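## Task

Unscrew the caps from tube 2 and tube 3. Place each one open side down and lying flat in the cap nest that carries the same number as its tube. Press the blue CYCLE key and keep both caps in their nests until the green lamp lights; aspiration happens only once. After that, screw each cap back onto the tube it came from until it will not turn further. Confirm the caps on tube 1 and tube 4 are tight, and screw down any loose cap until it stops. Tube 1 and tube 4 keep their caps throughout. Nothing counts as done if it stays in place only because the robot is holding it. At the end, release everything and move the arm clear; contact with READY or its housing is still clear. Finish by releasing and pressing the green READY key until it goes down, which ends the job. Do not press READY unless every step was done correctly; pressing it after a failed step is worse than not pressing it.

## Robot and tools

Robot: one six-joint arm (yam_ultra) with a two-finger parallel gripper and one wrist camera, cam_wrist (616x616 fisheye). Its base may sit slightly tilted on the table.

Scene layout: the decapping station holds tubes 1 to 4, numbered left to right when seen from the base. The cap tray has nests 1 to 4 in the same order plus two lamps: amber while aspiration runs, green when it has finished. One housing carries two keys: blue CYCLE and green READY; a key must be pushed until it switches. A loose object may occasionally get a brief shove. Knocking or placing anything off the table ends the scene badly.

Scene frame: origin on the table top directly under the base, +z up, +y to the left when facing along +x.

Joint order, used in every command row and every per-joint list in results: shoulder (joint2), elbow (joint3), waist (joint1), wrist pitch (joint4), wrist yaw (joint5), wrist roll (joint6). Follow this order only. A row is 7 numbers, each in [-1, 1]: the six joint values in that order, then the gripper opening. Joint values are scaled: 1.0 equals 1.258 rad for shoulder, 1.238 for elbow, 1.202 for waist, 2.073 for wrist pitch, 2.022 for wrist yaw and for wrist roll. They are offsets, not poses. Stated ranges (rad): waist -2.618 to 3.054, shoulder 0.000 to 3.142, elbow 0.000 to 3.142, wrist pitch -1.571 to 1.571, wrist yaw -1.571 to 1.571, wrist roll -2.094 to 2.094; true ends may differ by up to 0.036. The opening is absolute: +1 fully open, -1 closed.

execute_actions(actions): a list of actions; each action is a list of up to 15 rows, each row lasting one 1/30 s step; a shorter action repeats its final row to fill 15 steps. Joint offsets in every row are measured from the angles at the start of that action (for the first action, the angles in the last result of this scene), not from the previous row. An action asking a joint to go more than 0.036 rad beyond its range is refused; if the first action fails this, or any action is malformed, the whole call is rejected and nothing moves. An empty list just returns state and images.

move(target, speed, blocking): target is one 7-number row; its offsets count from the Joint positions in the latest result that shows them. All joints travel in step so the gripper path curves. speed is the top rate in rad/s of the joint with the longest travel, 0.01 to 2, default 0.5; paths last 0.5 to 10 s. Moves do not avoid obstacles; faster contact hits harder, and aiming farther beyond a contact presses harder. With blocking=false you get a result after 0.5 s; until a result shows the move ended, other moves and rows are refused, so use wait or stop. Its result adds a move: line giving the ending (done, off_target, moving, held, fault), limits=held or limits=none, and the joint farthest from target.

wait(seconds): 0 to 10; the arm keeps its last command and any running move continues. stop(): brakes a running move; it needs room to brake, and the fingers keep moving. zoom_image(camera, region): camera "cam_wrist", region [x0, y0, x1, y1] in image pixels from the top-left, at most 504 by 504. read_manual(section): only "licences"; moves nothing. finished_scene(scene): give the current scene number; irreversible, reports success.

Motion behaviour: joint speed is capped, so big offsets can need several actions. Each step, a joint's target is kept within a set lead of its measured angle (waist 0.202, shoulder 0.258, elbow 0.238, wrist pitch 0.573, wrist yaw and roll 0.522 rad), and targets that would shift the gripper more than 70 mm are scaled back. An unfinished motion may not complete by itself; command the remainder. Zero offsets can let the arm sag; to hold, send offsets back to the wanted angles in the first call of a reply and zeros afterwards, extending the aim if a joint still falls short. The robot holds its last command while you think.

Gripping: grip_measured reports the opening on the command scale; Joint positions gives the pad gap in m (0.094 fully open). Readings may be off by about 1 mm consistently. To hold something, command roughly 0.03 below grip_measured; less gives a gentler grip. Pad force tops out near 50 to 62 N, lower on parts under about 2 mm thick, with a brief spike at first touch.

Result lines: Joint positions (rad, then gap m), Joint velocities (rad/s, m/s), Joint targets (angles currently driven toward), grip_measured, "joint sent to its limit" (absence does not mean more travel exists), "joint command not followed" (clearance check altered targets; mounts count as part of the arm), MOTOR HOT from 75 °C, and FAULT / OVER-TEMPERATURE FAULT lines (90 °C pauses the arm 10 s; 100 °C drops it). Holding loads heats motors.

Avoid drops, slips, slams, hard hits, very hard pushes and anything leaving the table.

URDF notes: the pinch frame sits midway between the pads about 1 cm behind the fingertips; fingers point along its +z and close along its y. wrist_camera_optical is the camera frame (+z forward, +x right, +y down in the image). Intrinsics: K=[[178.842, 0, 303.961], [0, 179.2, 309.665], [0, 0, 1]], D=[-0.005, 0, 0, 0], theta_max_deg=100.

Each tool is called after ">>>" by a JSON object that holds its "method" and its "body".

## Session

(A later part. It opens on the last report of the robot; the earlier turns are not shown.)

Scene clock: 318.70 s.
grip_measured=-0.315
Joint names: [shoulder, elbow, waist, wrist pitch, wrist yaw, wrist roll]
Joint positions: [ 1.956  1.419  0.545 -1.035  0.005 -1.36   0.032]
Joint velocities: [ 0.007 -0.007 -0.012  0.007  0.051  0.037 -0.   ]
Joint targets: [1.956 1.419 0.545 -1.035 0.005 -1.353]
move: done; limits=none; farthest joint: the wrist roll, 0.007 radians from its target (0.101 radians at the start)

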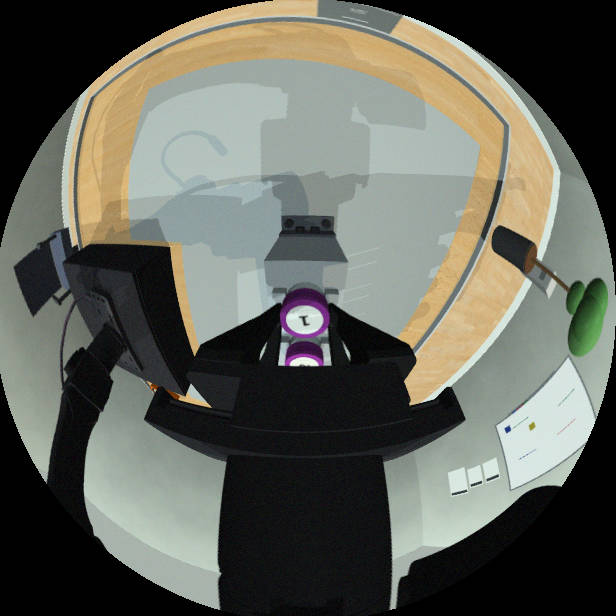

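>>> {"method": "move", "body": {"target": [0.004,0,0,0,0,0.75,-0.345], "speed": 1.2}}

>>> {"method": "execute_actions", "body": {"actions": [[[0,0,0,0,0,0.055,-0.345]],[[0,0,0,0,0,0.055,-0.345]],[[0,0,0,0,0,0.055,-0.345]],[[0,0,0,0,0,0.055,-0.345]]]}}

Scene clock: 324.23 s.
grip_measured=-0.342
Joint names: [shoulder, elbow, waist, wrist pitch, wrist yaw, wrist roll]
Joint positions: [ 1.957  1.419  0.551 -0.975  0.027  0.143  0.031]
Joint velocities: [-0.012  0.007 -0.007  0.022 -0.051  0.007 -0.001]
Joint targets: [1.961 1.419 0.545 -1.035 0.004 0.157]
move: off_target; limits=none; farthest joint: the wrist pitch, 0.060 radians from its target (0.000 radians at the start)

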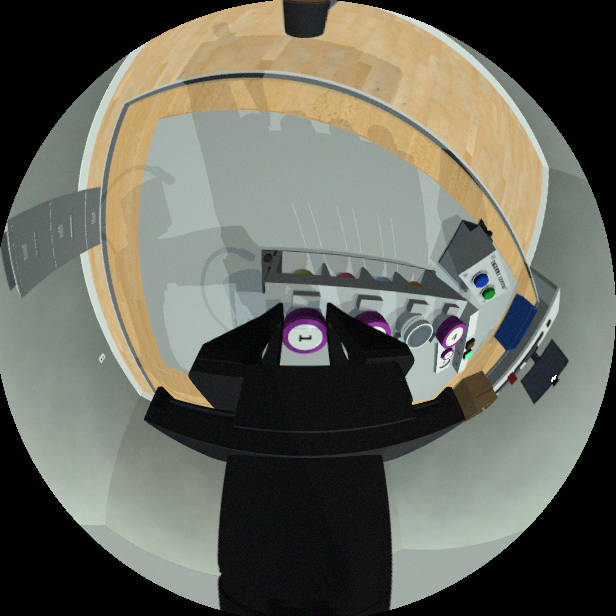

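Scene clock: 326.23 s.
grip_measured=-0.343
Joint names: [shoulder, elbow, waist, wrist pitch, wrist yaw, wrist roll]
Joint positions: [ 1.957  1.419  0.551 -0.957  0.064  0.54   0.031]
Joint velocities: [ 0.002  0.002 -0.007 -0.007  0.022  0.007 -0.   ]
Joint targets: [1.957 1.419 0.551 -0.958 0.054 0.552]

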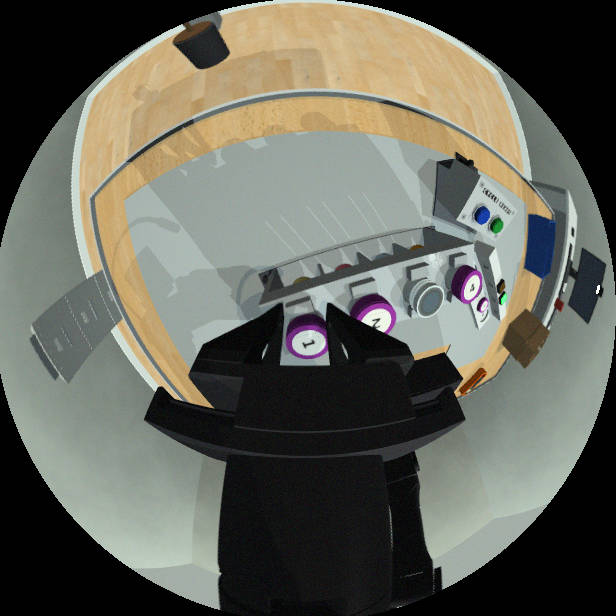

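>>> {"method": "move", "body": {"target": [-0.08,0.105,0,-0.07,0,0,-0.3], "speed": 0.2}}

>>> {"method": "move", "body": {"target": [0,0,-0.971,-0.055,-0.036,-0.27,-0.05], "speed": 0.6}}

>>> {"method": "move", "body": {"target": [0.118,-0.326,0,0.263,0,0,-0.05], "speed": 0.35}}

Scene clock: 332.20 s.
grip_measured=-0.302
Joint names: [shoulder, elbow, waist, wrist pitch, wrist yaw, wrist roll]
Joint positions: [ 1.881  1.515  0.551 -1.089  0.065  0.544  0.033]
Joint velocities: [-0.007 -0.002  0.012 -0.037 -0.066  0.066  0.   ]
Joint targets: [1.856 1.549 0.551 -1.102 0.064 0.540]
move: off_target; limits=none; farthest joint: the elbow, 0.034 radians from its target (0.130 radians at the start)

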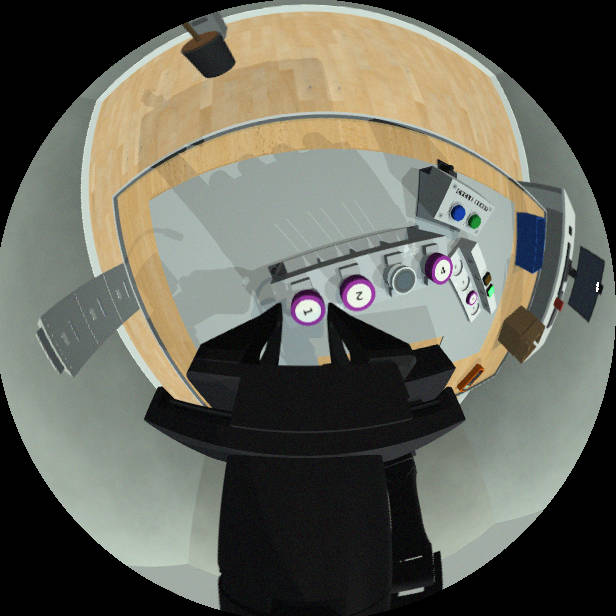

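Scene clock: 334.87 s.
grip_measured=-0.052
Joint names: [shoulder, elbow, waist, wrist pitch, wrist yaw, wrist roll]
Joint positions: [ 1.881  1.515 -0.618 -1.191  0.001  0.003  0.045]
Joint velocities: [ 0.002 -0.002 -0.012  0.037 -0.066 -0.007  0.   ]
Joint targets: [1.881 1.515 -0.616 -1.203 -0.008 -0.002]
move: done; limits=none; farthest joint: the wrist pitch, 0.012 radians from its target (0.114 radians at the start)

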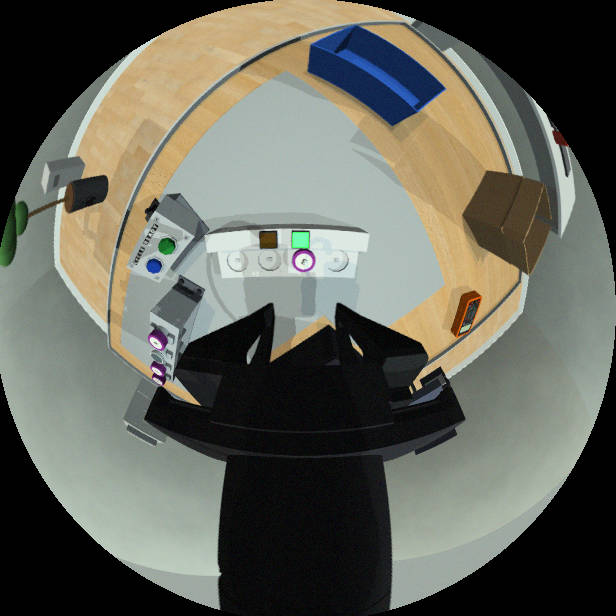

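Scene clock: 337.13 s.
grip_measured=-0.052
Joint names: [shoulder, elbow, waist, wrist pitch, wrist yaw, wrist roll]
Joint positions: [ 2.032  1.122 -0.618 -0.665  0.001  0.003  0.045]
Joint velocities: [ 0.022 -0.002 -0.002 -0.022  0.022 -0.037  0.001]
Joint targets: [2.029 1.112 -0.618 -0.646 0.001 0.003]
move: done; limits=none; farthest joint: the wrist pitch, 0.019 radians from its target (0.545 radians at the start)

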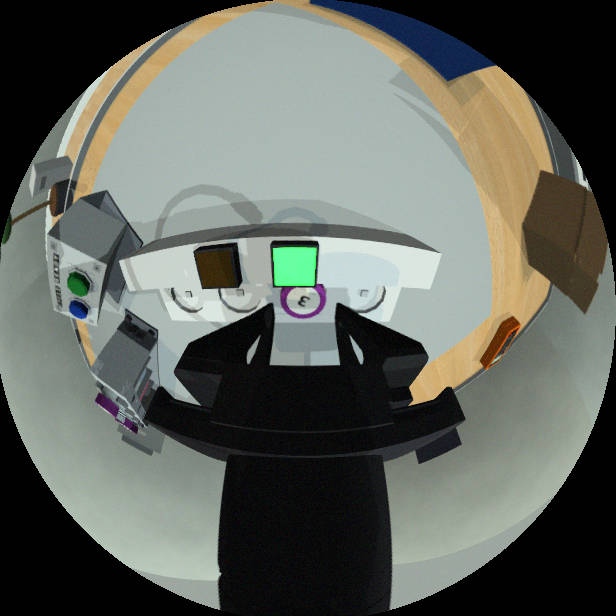

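>>> {"method": "move", "body": {"target": [0.035,0,0,0.032,0,0,-0.05], "speed": 0.06}}

>>> {"method": "move", "body": {"target": [0,0,0,0,0,0,-0.345]}}

>>> {"method": "move", "body": {"target": [-0.055,0,0,-0.025,0,0,-0.345], "speed": 0.08}}

>>> {"method": "move", "body": {"target": [-0.142,0.345,0,-0.27,0,0,-0.345], "speed": 0.35}}

>>> {"method": "move", "body": {"target": [0,0,0.726,0,0,-1,-0.345], "speed": 1.2}}

>>> {"method": "move", "body": {"target": [0.018,-0.078,0,0.055,0,0,-0.345], "speed": 0.12}}

>>> {"method": "zoom_image", "body": {"camera": "cam_wrist", "region": [230,230,380,350]}}

Scene clock: 345.40 s.
grip_measured=-0.052
Joint names: [shoulder, elbow, waist, wrist pitch, wrist yaw, wrist roll]
Joint positions: [ 2.074  1.122 -0.618 -0.617  0.001  0.003  0.045]
Joint velocities: [-0.002  0.007  0.022 -0.037 -0.007  0.066 -0.   ]
Joint targets: [2.076 1.122 -0.618 -0.598 0.001 0.003]
move: done; limits=none; farthest joint: the wrist pitch, 0.018 radians from its target (0.065 radians at the start)

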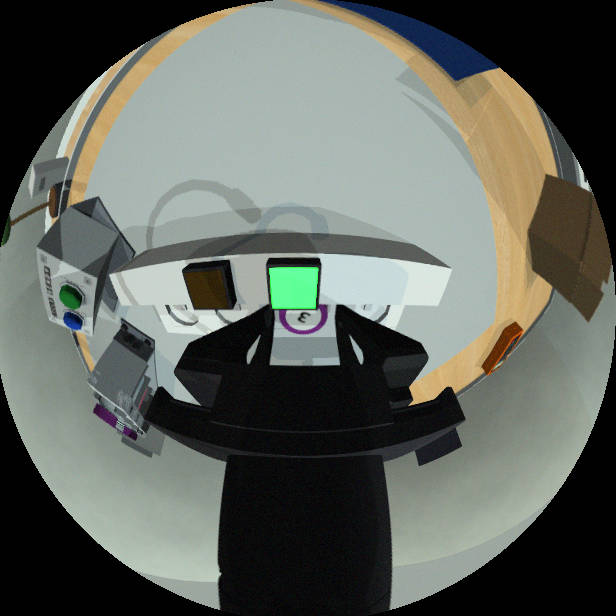

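Scene clock: 345.90 s.
grip_measured=-0.325
Joint names: [shoulder, elbow, waist, wrist pitch, wrist yaw, wrist roll]
Joint positions: [ 2.074  1.122 -0.618 -0.617  0.001  0.003  0.032]
Joint velocities: [ 0.012  0.022 -0.002  0.037 -0.051  0.066 -0.   ]
Joint targets: [2.074 1.122 -0.618 -0.617 0.001 0.003]
move: done; limits=none; farthest joint: the waist, 0.000 radians from its target (0.000 radians at the start)

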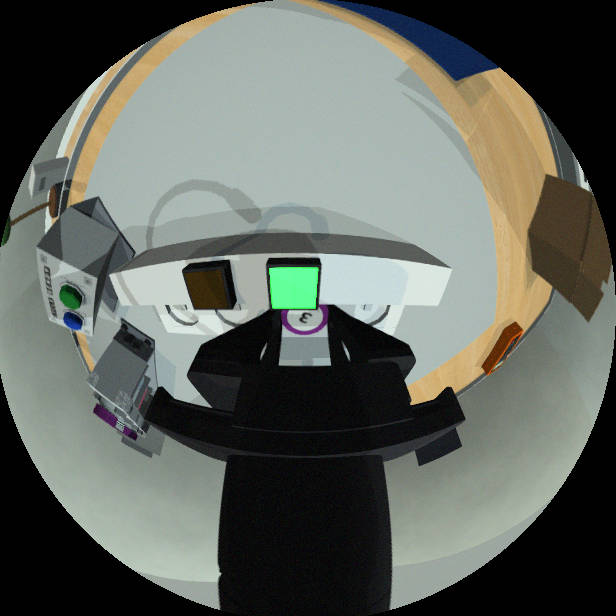

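Scene clock: 347.23 s.
grip_measured=-0.325
Joint names: [shoulder, elbow, waist, wrist pitch, wrist yaw, wrist roll]
Joint positions: [ 2.034  1.122 -0.618 -0.656  0.001  0.003  0.032]
Joint velocities: [-0.027 -0.012 -0.012 -0.051  0.037 -0.081  0.001]
Joint targets: [2.004 1.122 -0.618 -0.668 0.001 0.003]
move: off_target; limits=none; farthest joint: the shoulder, 0.029 radians from its target (0.069 radians at the start)

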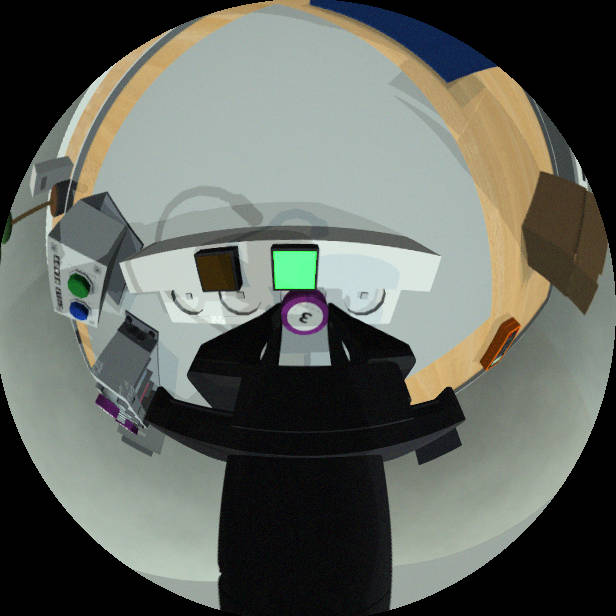

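Scene clock: 349.57 s.
grip_measured=-0.325
Joint names: [shoulder, elbow, waist, wrist pitch, wrist yaw, wrist roll]
Joint positions: [ 1.879  1.516 -0.618 -1.203  0.001  0.003  0.032]
Joint velocities: [-0.002  0.002 -0.007 -0.051 -0.007 -0.066 -0.001]
Joint targets: [1.855 1.549 -0.618 -1.216 0.001 0.003]
move: off_target; limits=none; farthest joint: the elbow, 0.033 radians from its target (0.427 radians at the start)

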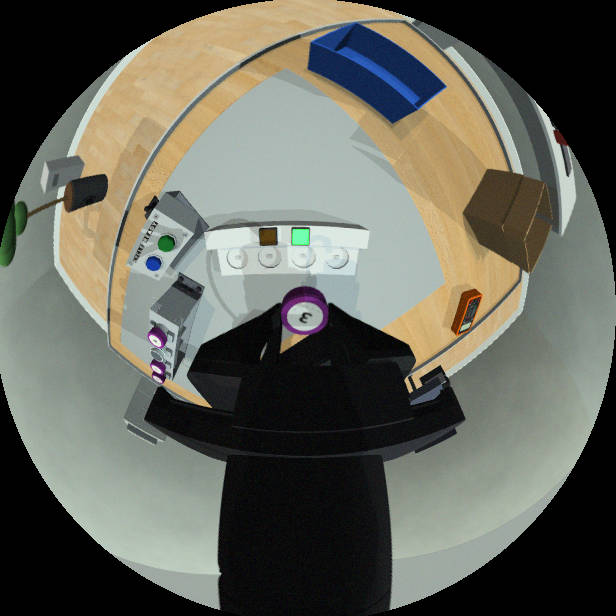

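Scene clock: 352.23 s.
grip_measured=-0.326
Joint names: [shoulder, elbow, waist, wrist pitch, wrist yaw, wrist roll]
Joint positions: [ 1.879  1.516  0.252 -1.203  0.002 -2.013  0.032]
Joint velocities: [ 0.002 -0.007 -0.002  0.007 -0.022 -0.007 -0.   ]
Joint targets: [1.879 1.516 0.255 -1.203 0.001 -2.019]
move: done; limits=none; farthest joint: the wrist roll, 0.006 radians from its target (2.022 radians at the start)

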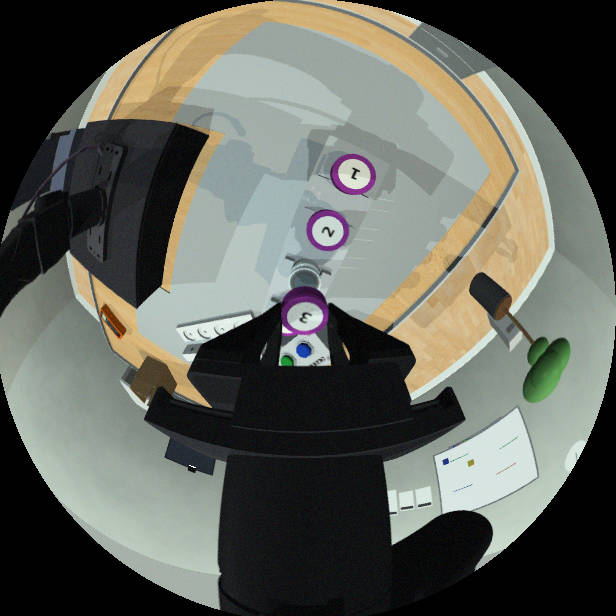

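Scene clock: 353.73 s.
grip_measured=-0.326
Joint names: [shoulder, elbow, waist, wrist pitch, wrist yaw, wrist roll]
Joint positions: [ 1.901  1.432  0.252 -1.098  0.002 -2.013  0.032]
Joint velocities: [ 0.012 -0.017  0.012  0.007 -0.037 -0.007 -0.   ]
Joint targets: [1.902 1.419 0.252 -1.089 0.002 -2.013]
move: done; limits=none; farthest joint: the elbow, 0.013 radians from its target (0.096 radians at the start)

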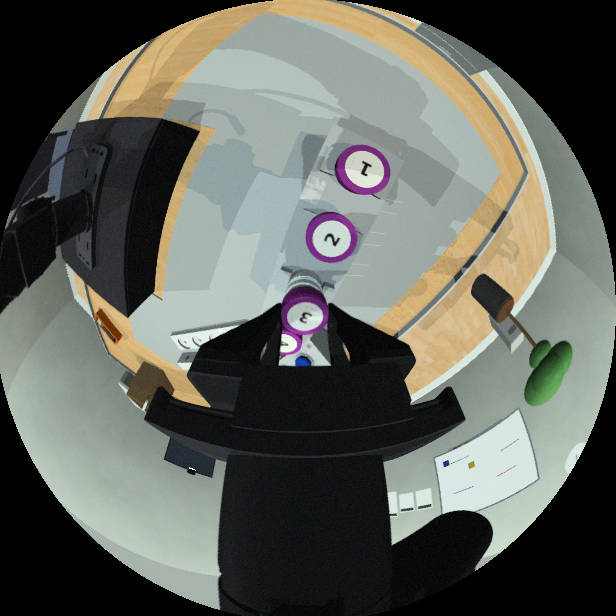

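Region (230, 230, 380, 350) of cam_wrist's 616x616 image, scaled by 3.360, with more detail than that image has; it fills the top 403 rows of this view, and the rest is white.

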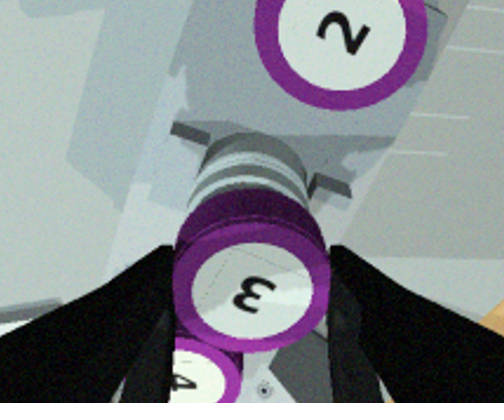

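>>> {"method": "move", "body": {"target": [0.015,-0.044,0,0.029,0,0,-0.345], "speed": 0.06}}

>>> {"method": "move", "body": {"target": [0.012,-0.012,0,0.004,0,1,-0.345], "speed": 1.5}}

>>> {"method": "move", "body": {"target": [0.012,-0.012,0,0.004,0,1,-0.345], "speed": 1.5}}

>>> {"method": "move", "body": {"target": [0,0,0,0,0,0,-0.15]}}

>>> {"method": "move", "body": {"target": [0,0,0,0,0,-1,-0.15], "speed": 2}}

>>> {"method": "move", "body": {"target": [0,0,0,0,0,-1,-0.15], "speed": 2}}

>>> {"method": "move", "body": {"target": [0,0,0,0,0,0,-0.345]}}

>>> {"method": "move", "body": {"target": [0.008,-0.012,0,0.004,0,1,-0.345], "speed": 1.5}}

>>> {"method": "move", "body": {"target": [0.006,-0.012,0,0.004,0,1,-0.345], "speed": 1.2}}

Scene clock: 361.67 s.
grip_measured=-0.326
Joint names: [shoulder, elbow, waist, wrist pitch, wrist yaw, wrist roll]
Joint positions: [ 1.909  1.409  0.252 -1.065 -0.001 -2.013  0.032]
Joint velocities: [-0.012  0.012 -0.012 -0.022  0.037  0.007  0.001]
Joint targets: [1.920 1.378 0.252 -1.038 0.002 -2.013]
move: off_target; limits=none; farthest joint: the elbow, 0.031 radians from its target (0.054 radians at the start)

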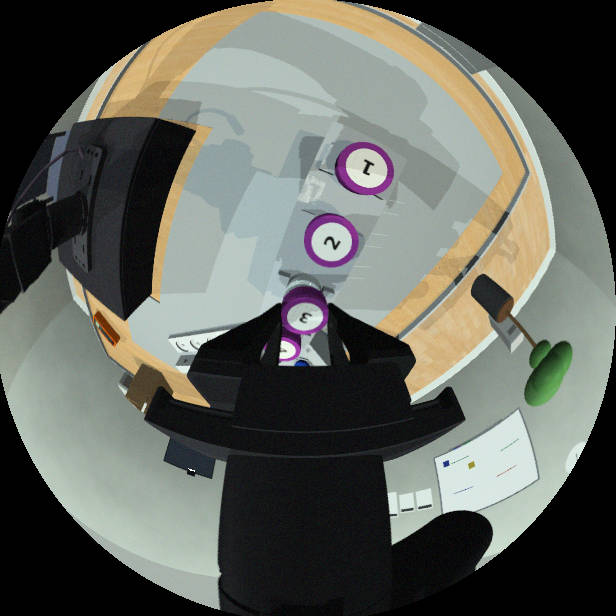

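Scene clock: 364.10 s.
grip_measured=-0.325
Joint names: [shoulder, elbow, waist, wrist pitch, wrist yaw, wrist roll]
Joint positions: [ 1.922  1.409  0.252 -1.064 -0.001  0.003  0.032]
Joint velocities: [-0.012  0.007 -0.002  0.066  0.037  0.007 -0.   ]
Joint targets: [1.924 1.394 0.252 -1.057 -0.001 0.009]
move: done; limits=none; farthest joint: the elbow, 0.015 radians from its target (0.015 radians at the start)

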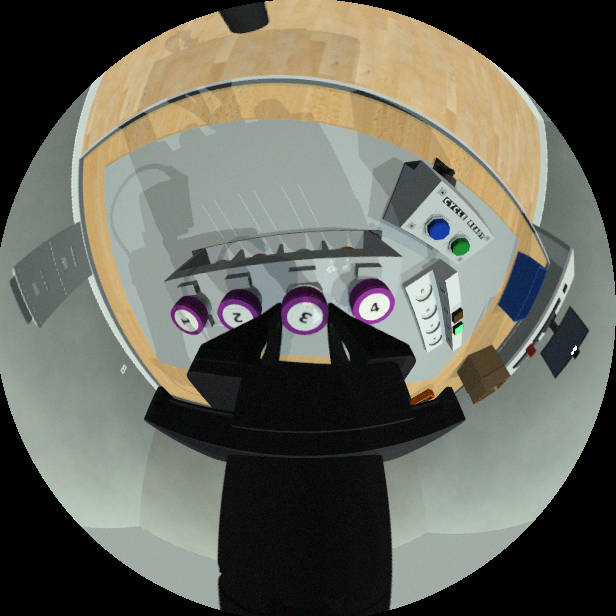

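Scene clock: 366.53 s.
grip_measured=-0.325
Joint names: [shoulder, elbow, waist, wrist pitch, wrist yaw, wrist roll]
Joint positions: [ 1.929  1.409  0.252 -1.068  0.004  2.019  0.032]
Joint velocities: [-0.012 -0.002 -0.007 -0.022 -0.007  0.081 -0.001]
Joint targets: [1.937 1.394 0.252 -1.056 -0.000 2.025]
move: done; limits=none; farthest joint: the elbow, 0.015 radians from its target (0.015 radians at the start)

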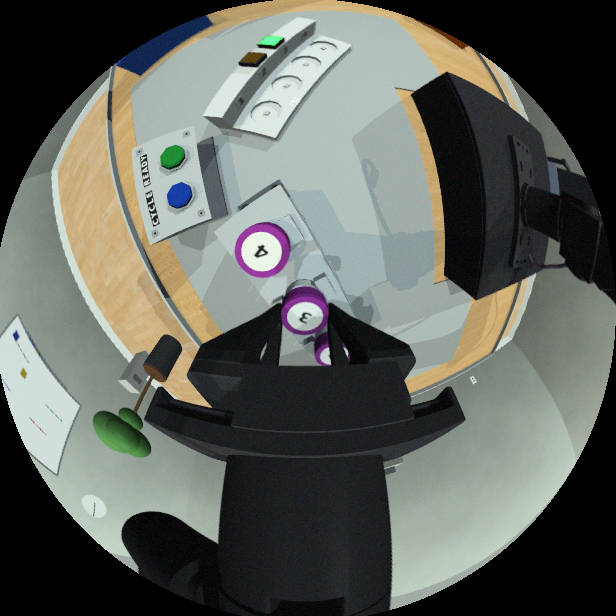

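Scene clock: 367.03 s.
grip_measured=-0.152
Joint names: [shoulder, elbow, waist, wrist pitch, wrist yaw, wrist roll]
Joint positions: [ 1.929  1.409  0.252 -1.068  0.004  2.019  0.04 ]
Joint velocities: [-0.002  0.007  0.007 -0.066 -0.051 -0.007 -0.   ]
Joint targets: [1.929 1.409 0.252 -1.067 0.004 2.019]
move: done; limits=none; farthest joint: the waist, 0.000 radians from its target (0.000 radians at the start)

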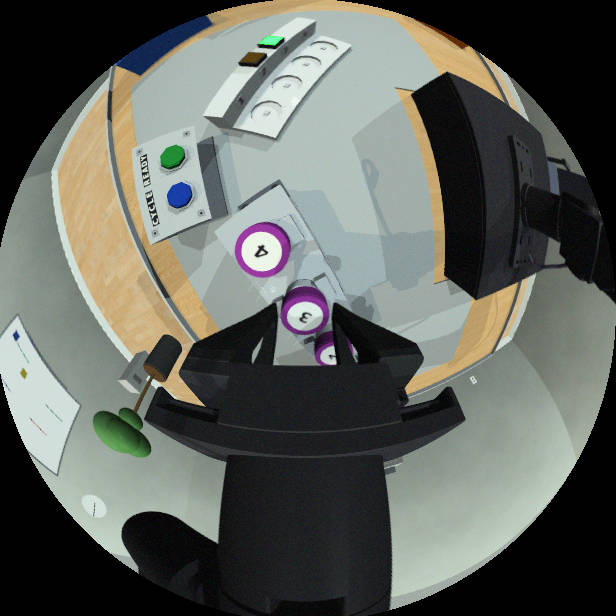

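Scene clock: 369.23 s.
grip_measured=-0.152
Joint names: [shoulder, elbow, waist, wrist pitch, wrist yaw, wrist roll]
Joint positions: [ 1.929  1.409  0.252 -1.068  0.004  0.002  0.04 ]
Joint velocities: [ 0.007  0.007 -0.002  0.051 -0.007 -0.022 -0.   ]
Joint targets: [1.929 1.409 0.252 -1.068 0.004 -0.004]
move: done; limits=none; farthest joint: the wrist roll, 0.005 radians from its target (2.022 radians at the start)

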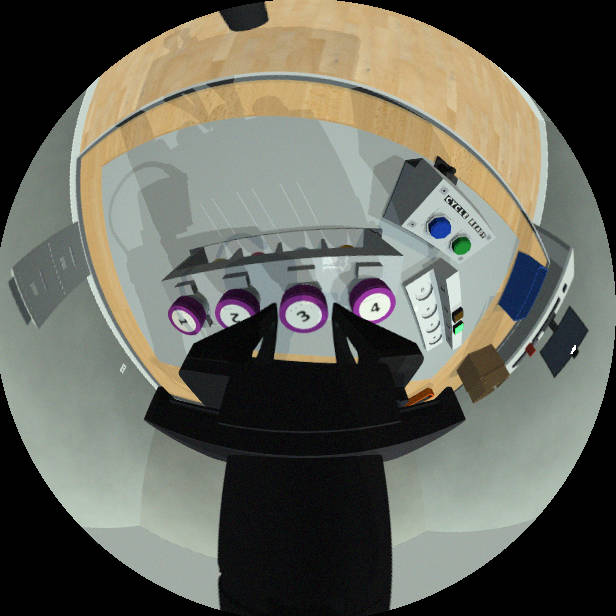

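Scene clock: 371.43 s.
grip_measured=-0.152
Joint names: [shoulder, elbow, waist, wrist pitch, wrist yaw, wrist roll]
Joint positions: [ 1.929  1.409  0.252 -1.068  0.004 -2.014  0.04 ]
Joint velocities: [-0.012  0.012 -0.007  0.007  0.022  0.022  0.   ]
Joint targets: [1.929 1.409 0.252 -1.068 0.004 -2.020]
move: done; limits=none; farthest joint: the wrist roll, 0.006 radians from its target (2.022 radians at the start)

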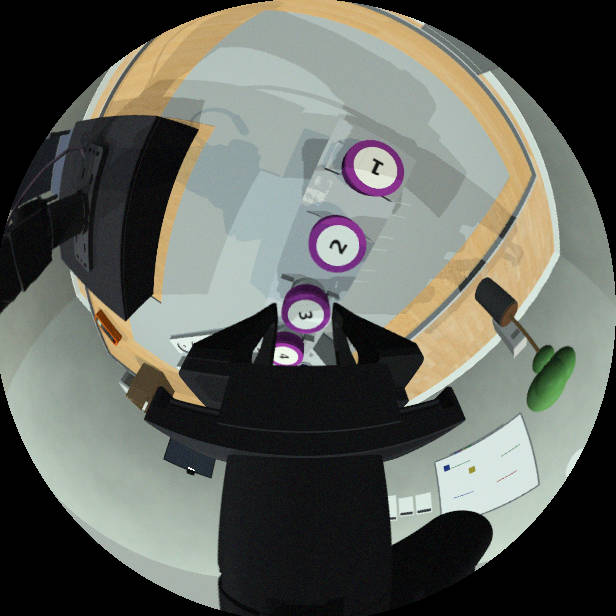

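Scene clock: 371.93 s.
grip_measured=-0.322
Joint names: [shoulder, elbow, waist, wrist pitch, wrist yaw, wrist roll]
Joint positions: [ 1.929  1.409  0.252 -1.068  0.004 -2.014  0.032]
Joint velocities: [-0.007 -0.032  0.002 -0.051  0.007 -0.022 -0.   ]
Joint targets: [1.929 1.409 0.252 -1.068 0.004 -2.014]
move: done; limits=none; farthest joint: the waist, 0.000 radians from its target (0.000 radians at the start)

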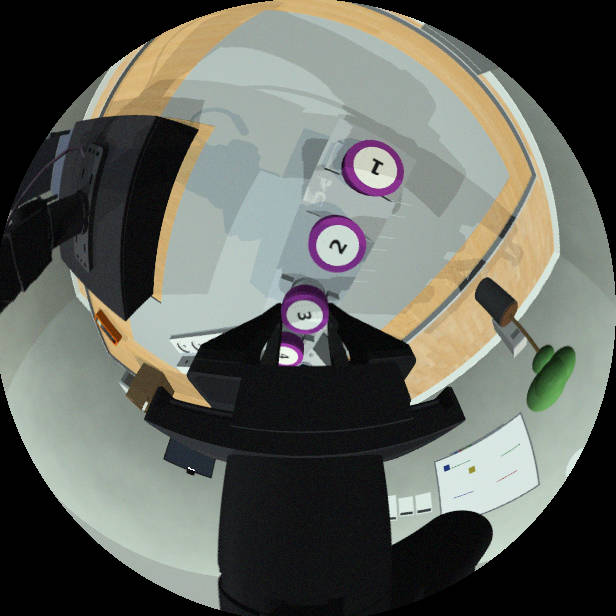

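Scene clock: 374.37 s.
grip_measured=-0.322
Joint names: [shoulder, elbow, waist, wrist pitch, wrist yaw, wrist roll]
Joint positions: [ 1.929  1.409  0.252 -1.068 -0.001  0.001  0.032]
Joint velocities: [-0.002  0.007  0.002 -0.037 -0.11  -0.007 -0.001]
Joint targets: [1.939 1.394 0.252 -1.059 0.004 0.008]
move: done; limits=none; farthest joint: the elbow, 0.015 radians from its target (0.015 radians at the start)

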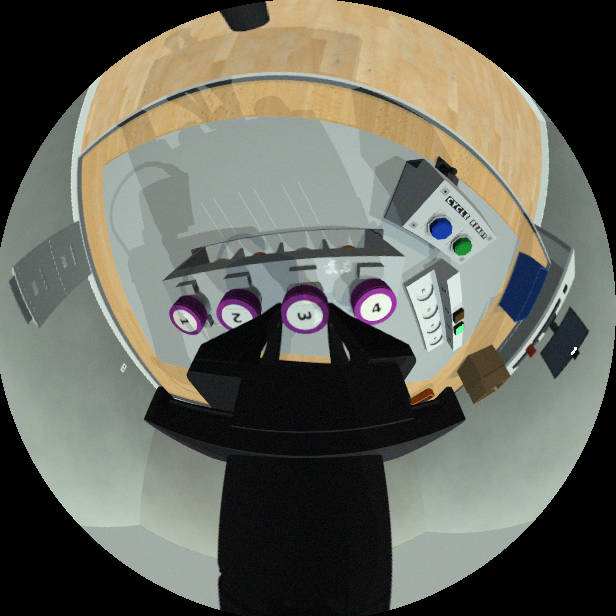

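Scene clock: 377.03 s.
grip_measured=-0.322
Joint names: [shoulder, elbow, waist, wrist pitch, wrist yaw, wrist roll]
Joint positions: [ 1.929  1.409  0.252 -1.064 -0.003  2.017  0.032]
Joint velocities: [-0.007  0.012 -0.007  0.037  0.066  0.007 -0.001]
Joint targets: [1.936 1.394 0.252 -1.059 -0.001 2.023]
move: done; limits=none; farthest joint: the elbow, 0.015 radians from its target (0.015 radians at the start)

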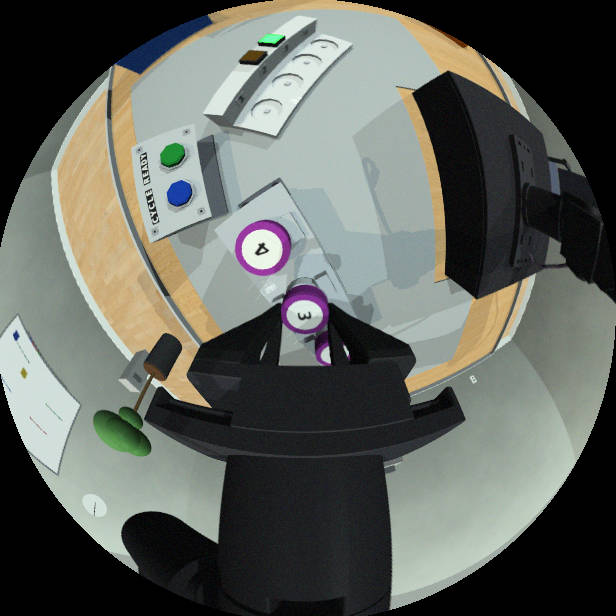

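>>> {"method": "move", "body": {"target": [0,0,0,0,0,0,-0.1]}}

>>> {"method": "move", "body": {"target": [0,-0.038,0,0.025,0,0,-0.1], "speed": 0.1}}

>>> {"method": "move", "body": {"target": [0,0,0,0,0,-1,-0.1], "speed": 2}}

>>> {"method": "move", "body": {"target": [0,0,0,0,0,-1,-0.1], "speed": 2}}

>>> {"method": "move", "body": {"target": [0,0,0,0,0,0,-0.34]}}

>>> {"method": "move", "body": {"target": [0.008,0,0,0,0,1,-0.34], "speed": 1.5}}

Scene clock: 382.13 s.
grip_measured=-0.102
Joint names: [shoulder, elbow, waist, wrist pitch, wrist yaw, wrist roll]
Joint positions: [ 1.929  1.409  0.252 -1.064 -0.003  2.018  0.042]
Joint velocities: [-0.012 -0.007  0.002  0.037  0.007  0.095  0.002]
Joint targets: [1.929 1.409 0.252 -1.064 -0.003 2.018]
move: done; limits=none; farthest joint: the wrist roll, 0.001 radians from its target (0.001 radians at the start)

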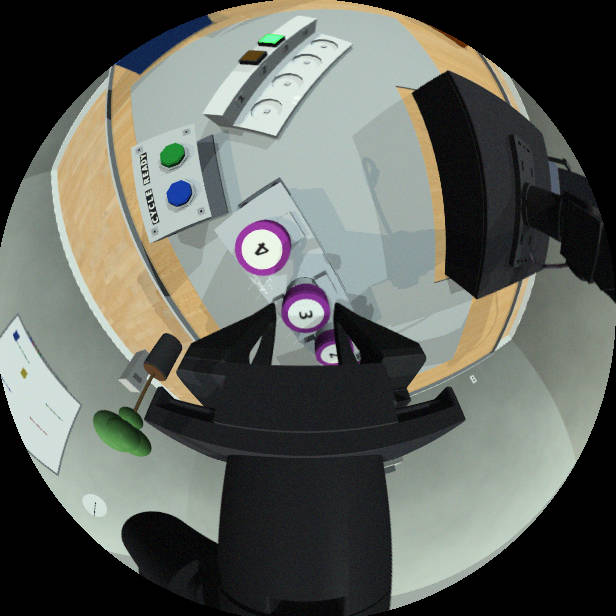

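Scene clock: 383.20 s.
grip_measured=-0.102
Joint names: [shoulder, elbow, waist, wrist pitch, wrist yaw, wrist roll]
Joint positions: [ 1.929  1.375  0.252 -1.021 -0.003  2.018  0.042]
Joint velocities: [ 0.007 -0.002 -0.012 -0.081  0.007 -0.037  0.   ]
Joint targets: [1.929 1.361 0.252 -1.012 -0.003 2.018]
move: done; limits=none; farthest joint: the elbow, 0.013 radians from its target (0.047 radians at the start)

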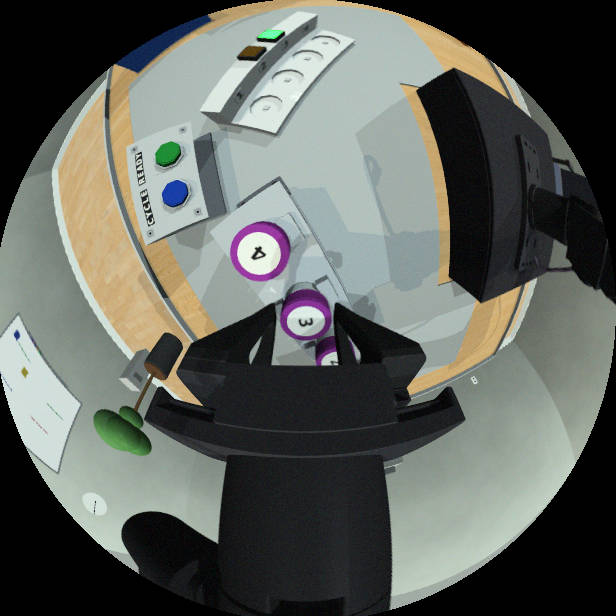

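Scene clock: 385.40 s.
grip_measured=-0.102
Joint names: [shoulder, elbow, waist, wrist pitch, wrist yaw, wrist roll]
Joint positions: [ 1.929  1.375  0.252 -1.021 -0.003  0.002  0.042]
Joint velocities: [ 0.007 -0.017  0.012 -0.007 -0.007 -0.051  0.   ]
Joint targets: [1.929 1.375 0.252 -1.021 -0.003 -0.004]
move: done; limits=none; farthest joint: the wrist roll, 0.006 radians from its target (2.022 radians at the start)

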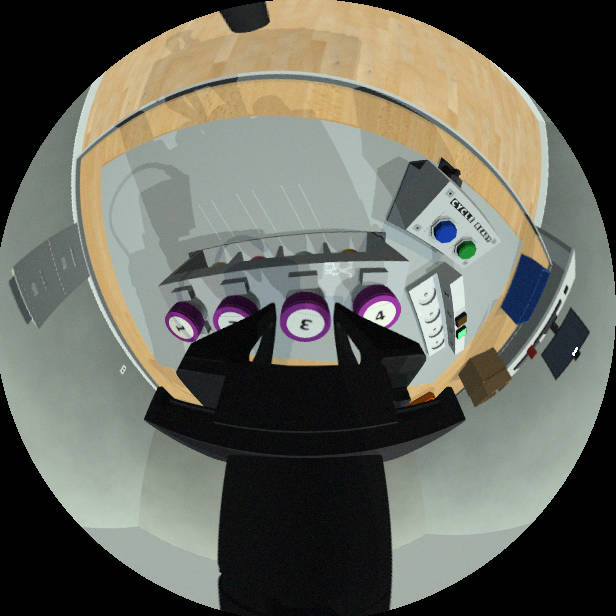

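Scene clock: 387.60 s.
grip_measured=-0.102
Joint names: [shoulder, elbow, waist, wrist pitch, wrist yaw, wrist roll]
Joint positions: [ 1.929  1.375  0.252 -1.021 -0.003 -2.014  0.042]
Joint velocities: [ 0.012 -0.017 -0.002 -0.051 -0.007  0.022 -0.   ]
Joint targets: [1.929 1.375 0.252 -1.021 -0.003 -2.020]
move: done; limits=none; farthest joint: the wrist roll, 0.006 radians from its target (2.022 radians at the start)

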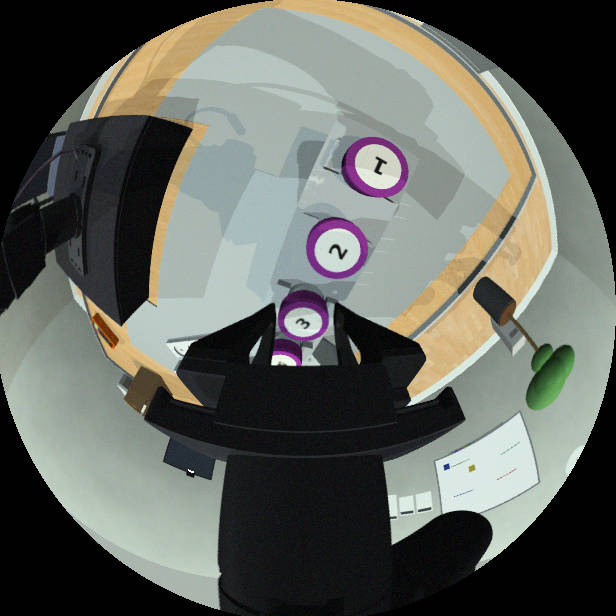

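Scene clock: 388.10 s.
grip_measured=-0.311
Joint names: [shoulder, elbow, waist, wrist pitch, wrist yaw, wrist roll]
Joint positions: [ 1.929  1.375  0.252 -1.022 -0.001 -2.014  0.032]
Joint velocities: [ 0.012  0.002  0.002 -0.081 -0.081 -0.007  0.   ]
Joint targets: [1.929 1.375 0.252 -1.020 -0.003 -2.014]
move: done; limits=none; farthest joint: the wrist yaw, 0.002 radians from its target (0.000 radians at the start)

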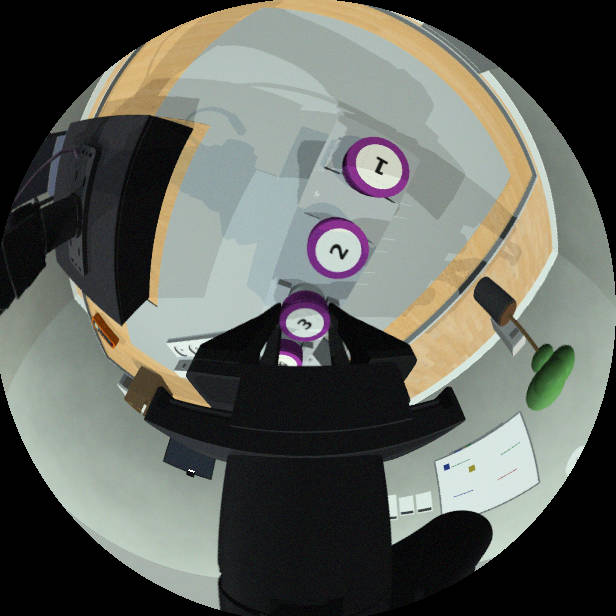

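Scene clock: 390.53 s.
grip_measured=-0.311
Joint names: [shoulder, elbow, waist, wrist pitch, wrist yaw, wrist roll]
Joint positions: [ 1.929  1.375  0.252 -1.022  0.001  0.001  0.032]
Joint velocities: [ 0.002 -0.022 -0.002  0.007  0.007 -0.007  0.   ]
Joint targets: [1.939 1.375 0.252 -1.022 -0.001 0.007]
move: done; limits=none; farthest joint: the shoulder, 0.010 radians from its target (0.010 radians at the start)

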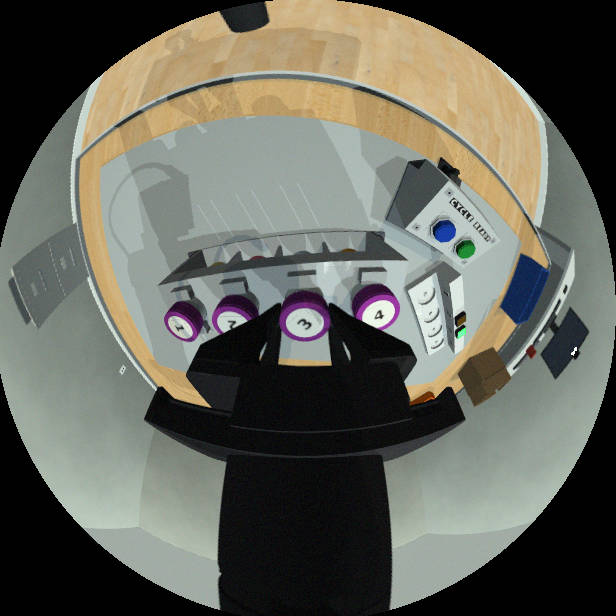

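>>> {"method": "move", "body": {"target": [0.025,-0.012,0,0,0,0.5,-0.34], "speed": 0.8}}

>>> {"method": "move", "body": {"target": [0.025,-0.012,0,0,0,0.5,-0.34], "speed": 0.8}}

Scene clock: 395.47 s.
grip_measured=-0.311
Joint names: [shoulder, elbow, waist, wrist pitch, wrist yaw, wrist roll]
Joint positions: [ 1.929  1.375  0.252 -1.022  0.001  1.004  0.032]
Joint velocities: [-0.012 -0.002  0.012 -0.007  0.037 -0.037 -0.   ]
Joint targets: [1.960 1.360 0.252 -1.022 0.001 1.012]
move: off_target; limits=none; farthest joint: the shoulder, 0.031 radians from its target (0.032 radians at the start)

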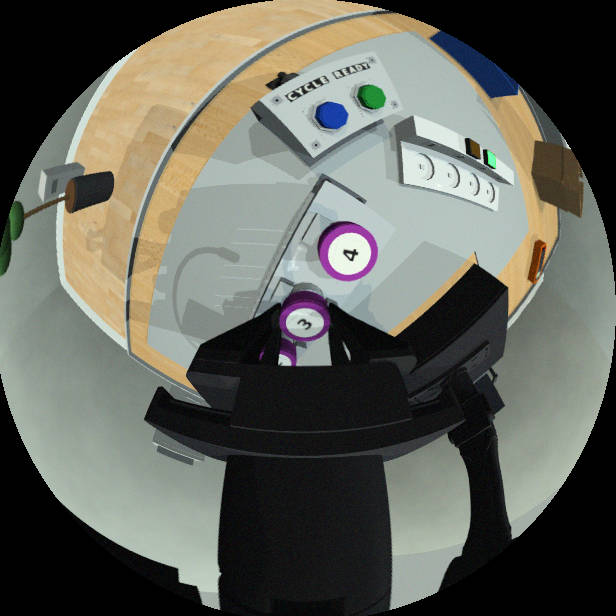

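Scene clock: 397.60 s.
grip_measured=-0.312
Joint names: [shoulder, elbow, waist, wrist pitch, wrist yaw, wrist roll]
Joint positions: [ 1.931  1.375  0.252 -1.022  0.001  2.007  0.032]
Joint velocities: [ 0.002 -0.017  0.007 -0.007 -0.022 -0.066  0.   ]
Joint targets: [1.961 1.360 0.252 -1.022 0.001 2.015]
move: off_target; limits=none; farthest joint: the shoulder, 0.030 radians from its target (0.031 radians at the start)

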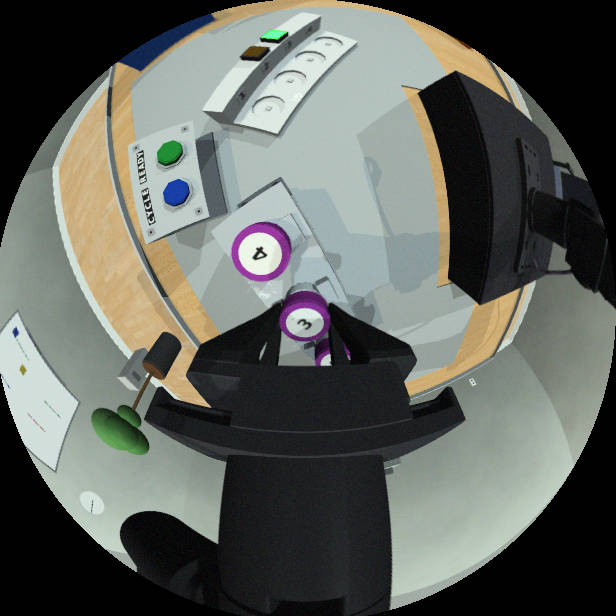

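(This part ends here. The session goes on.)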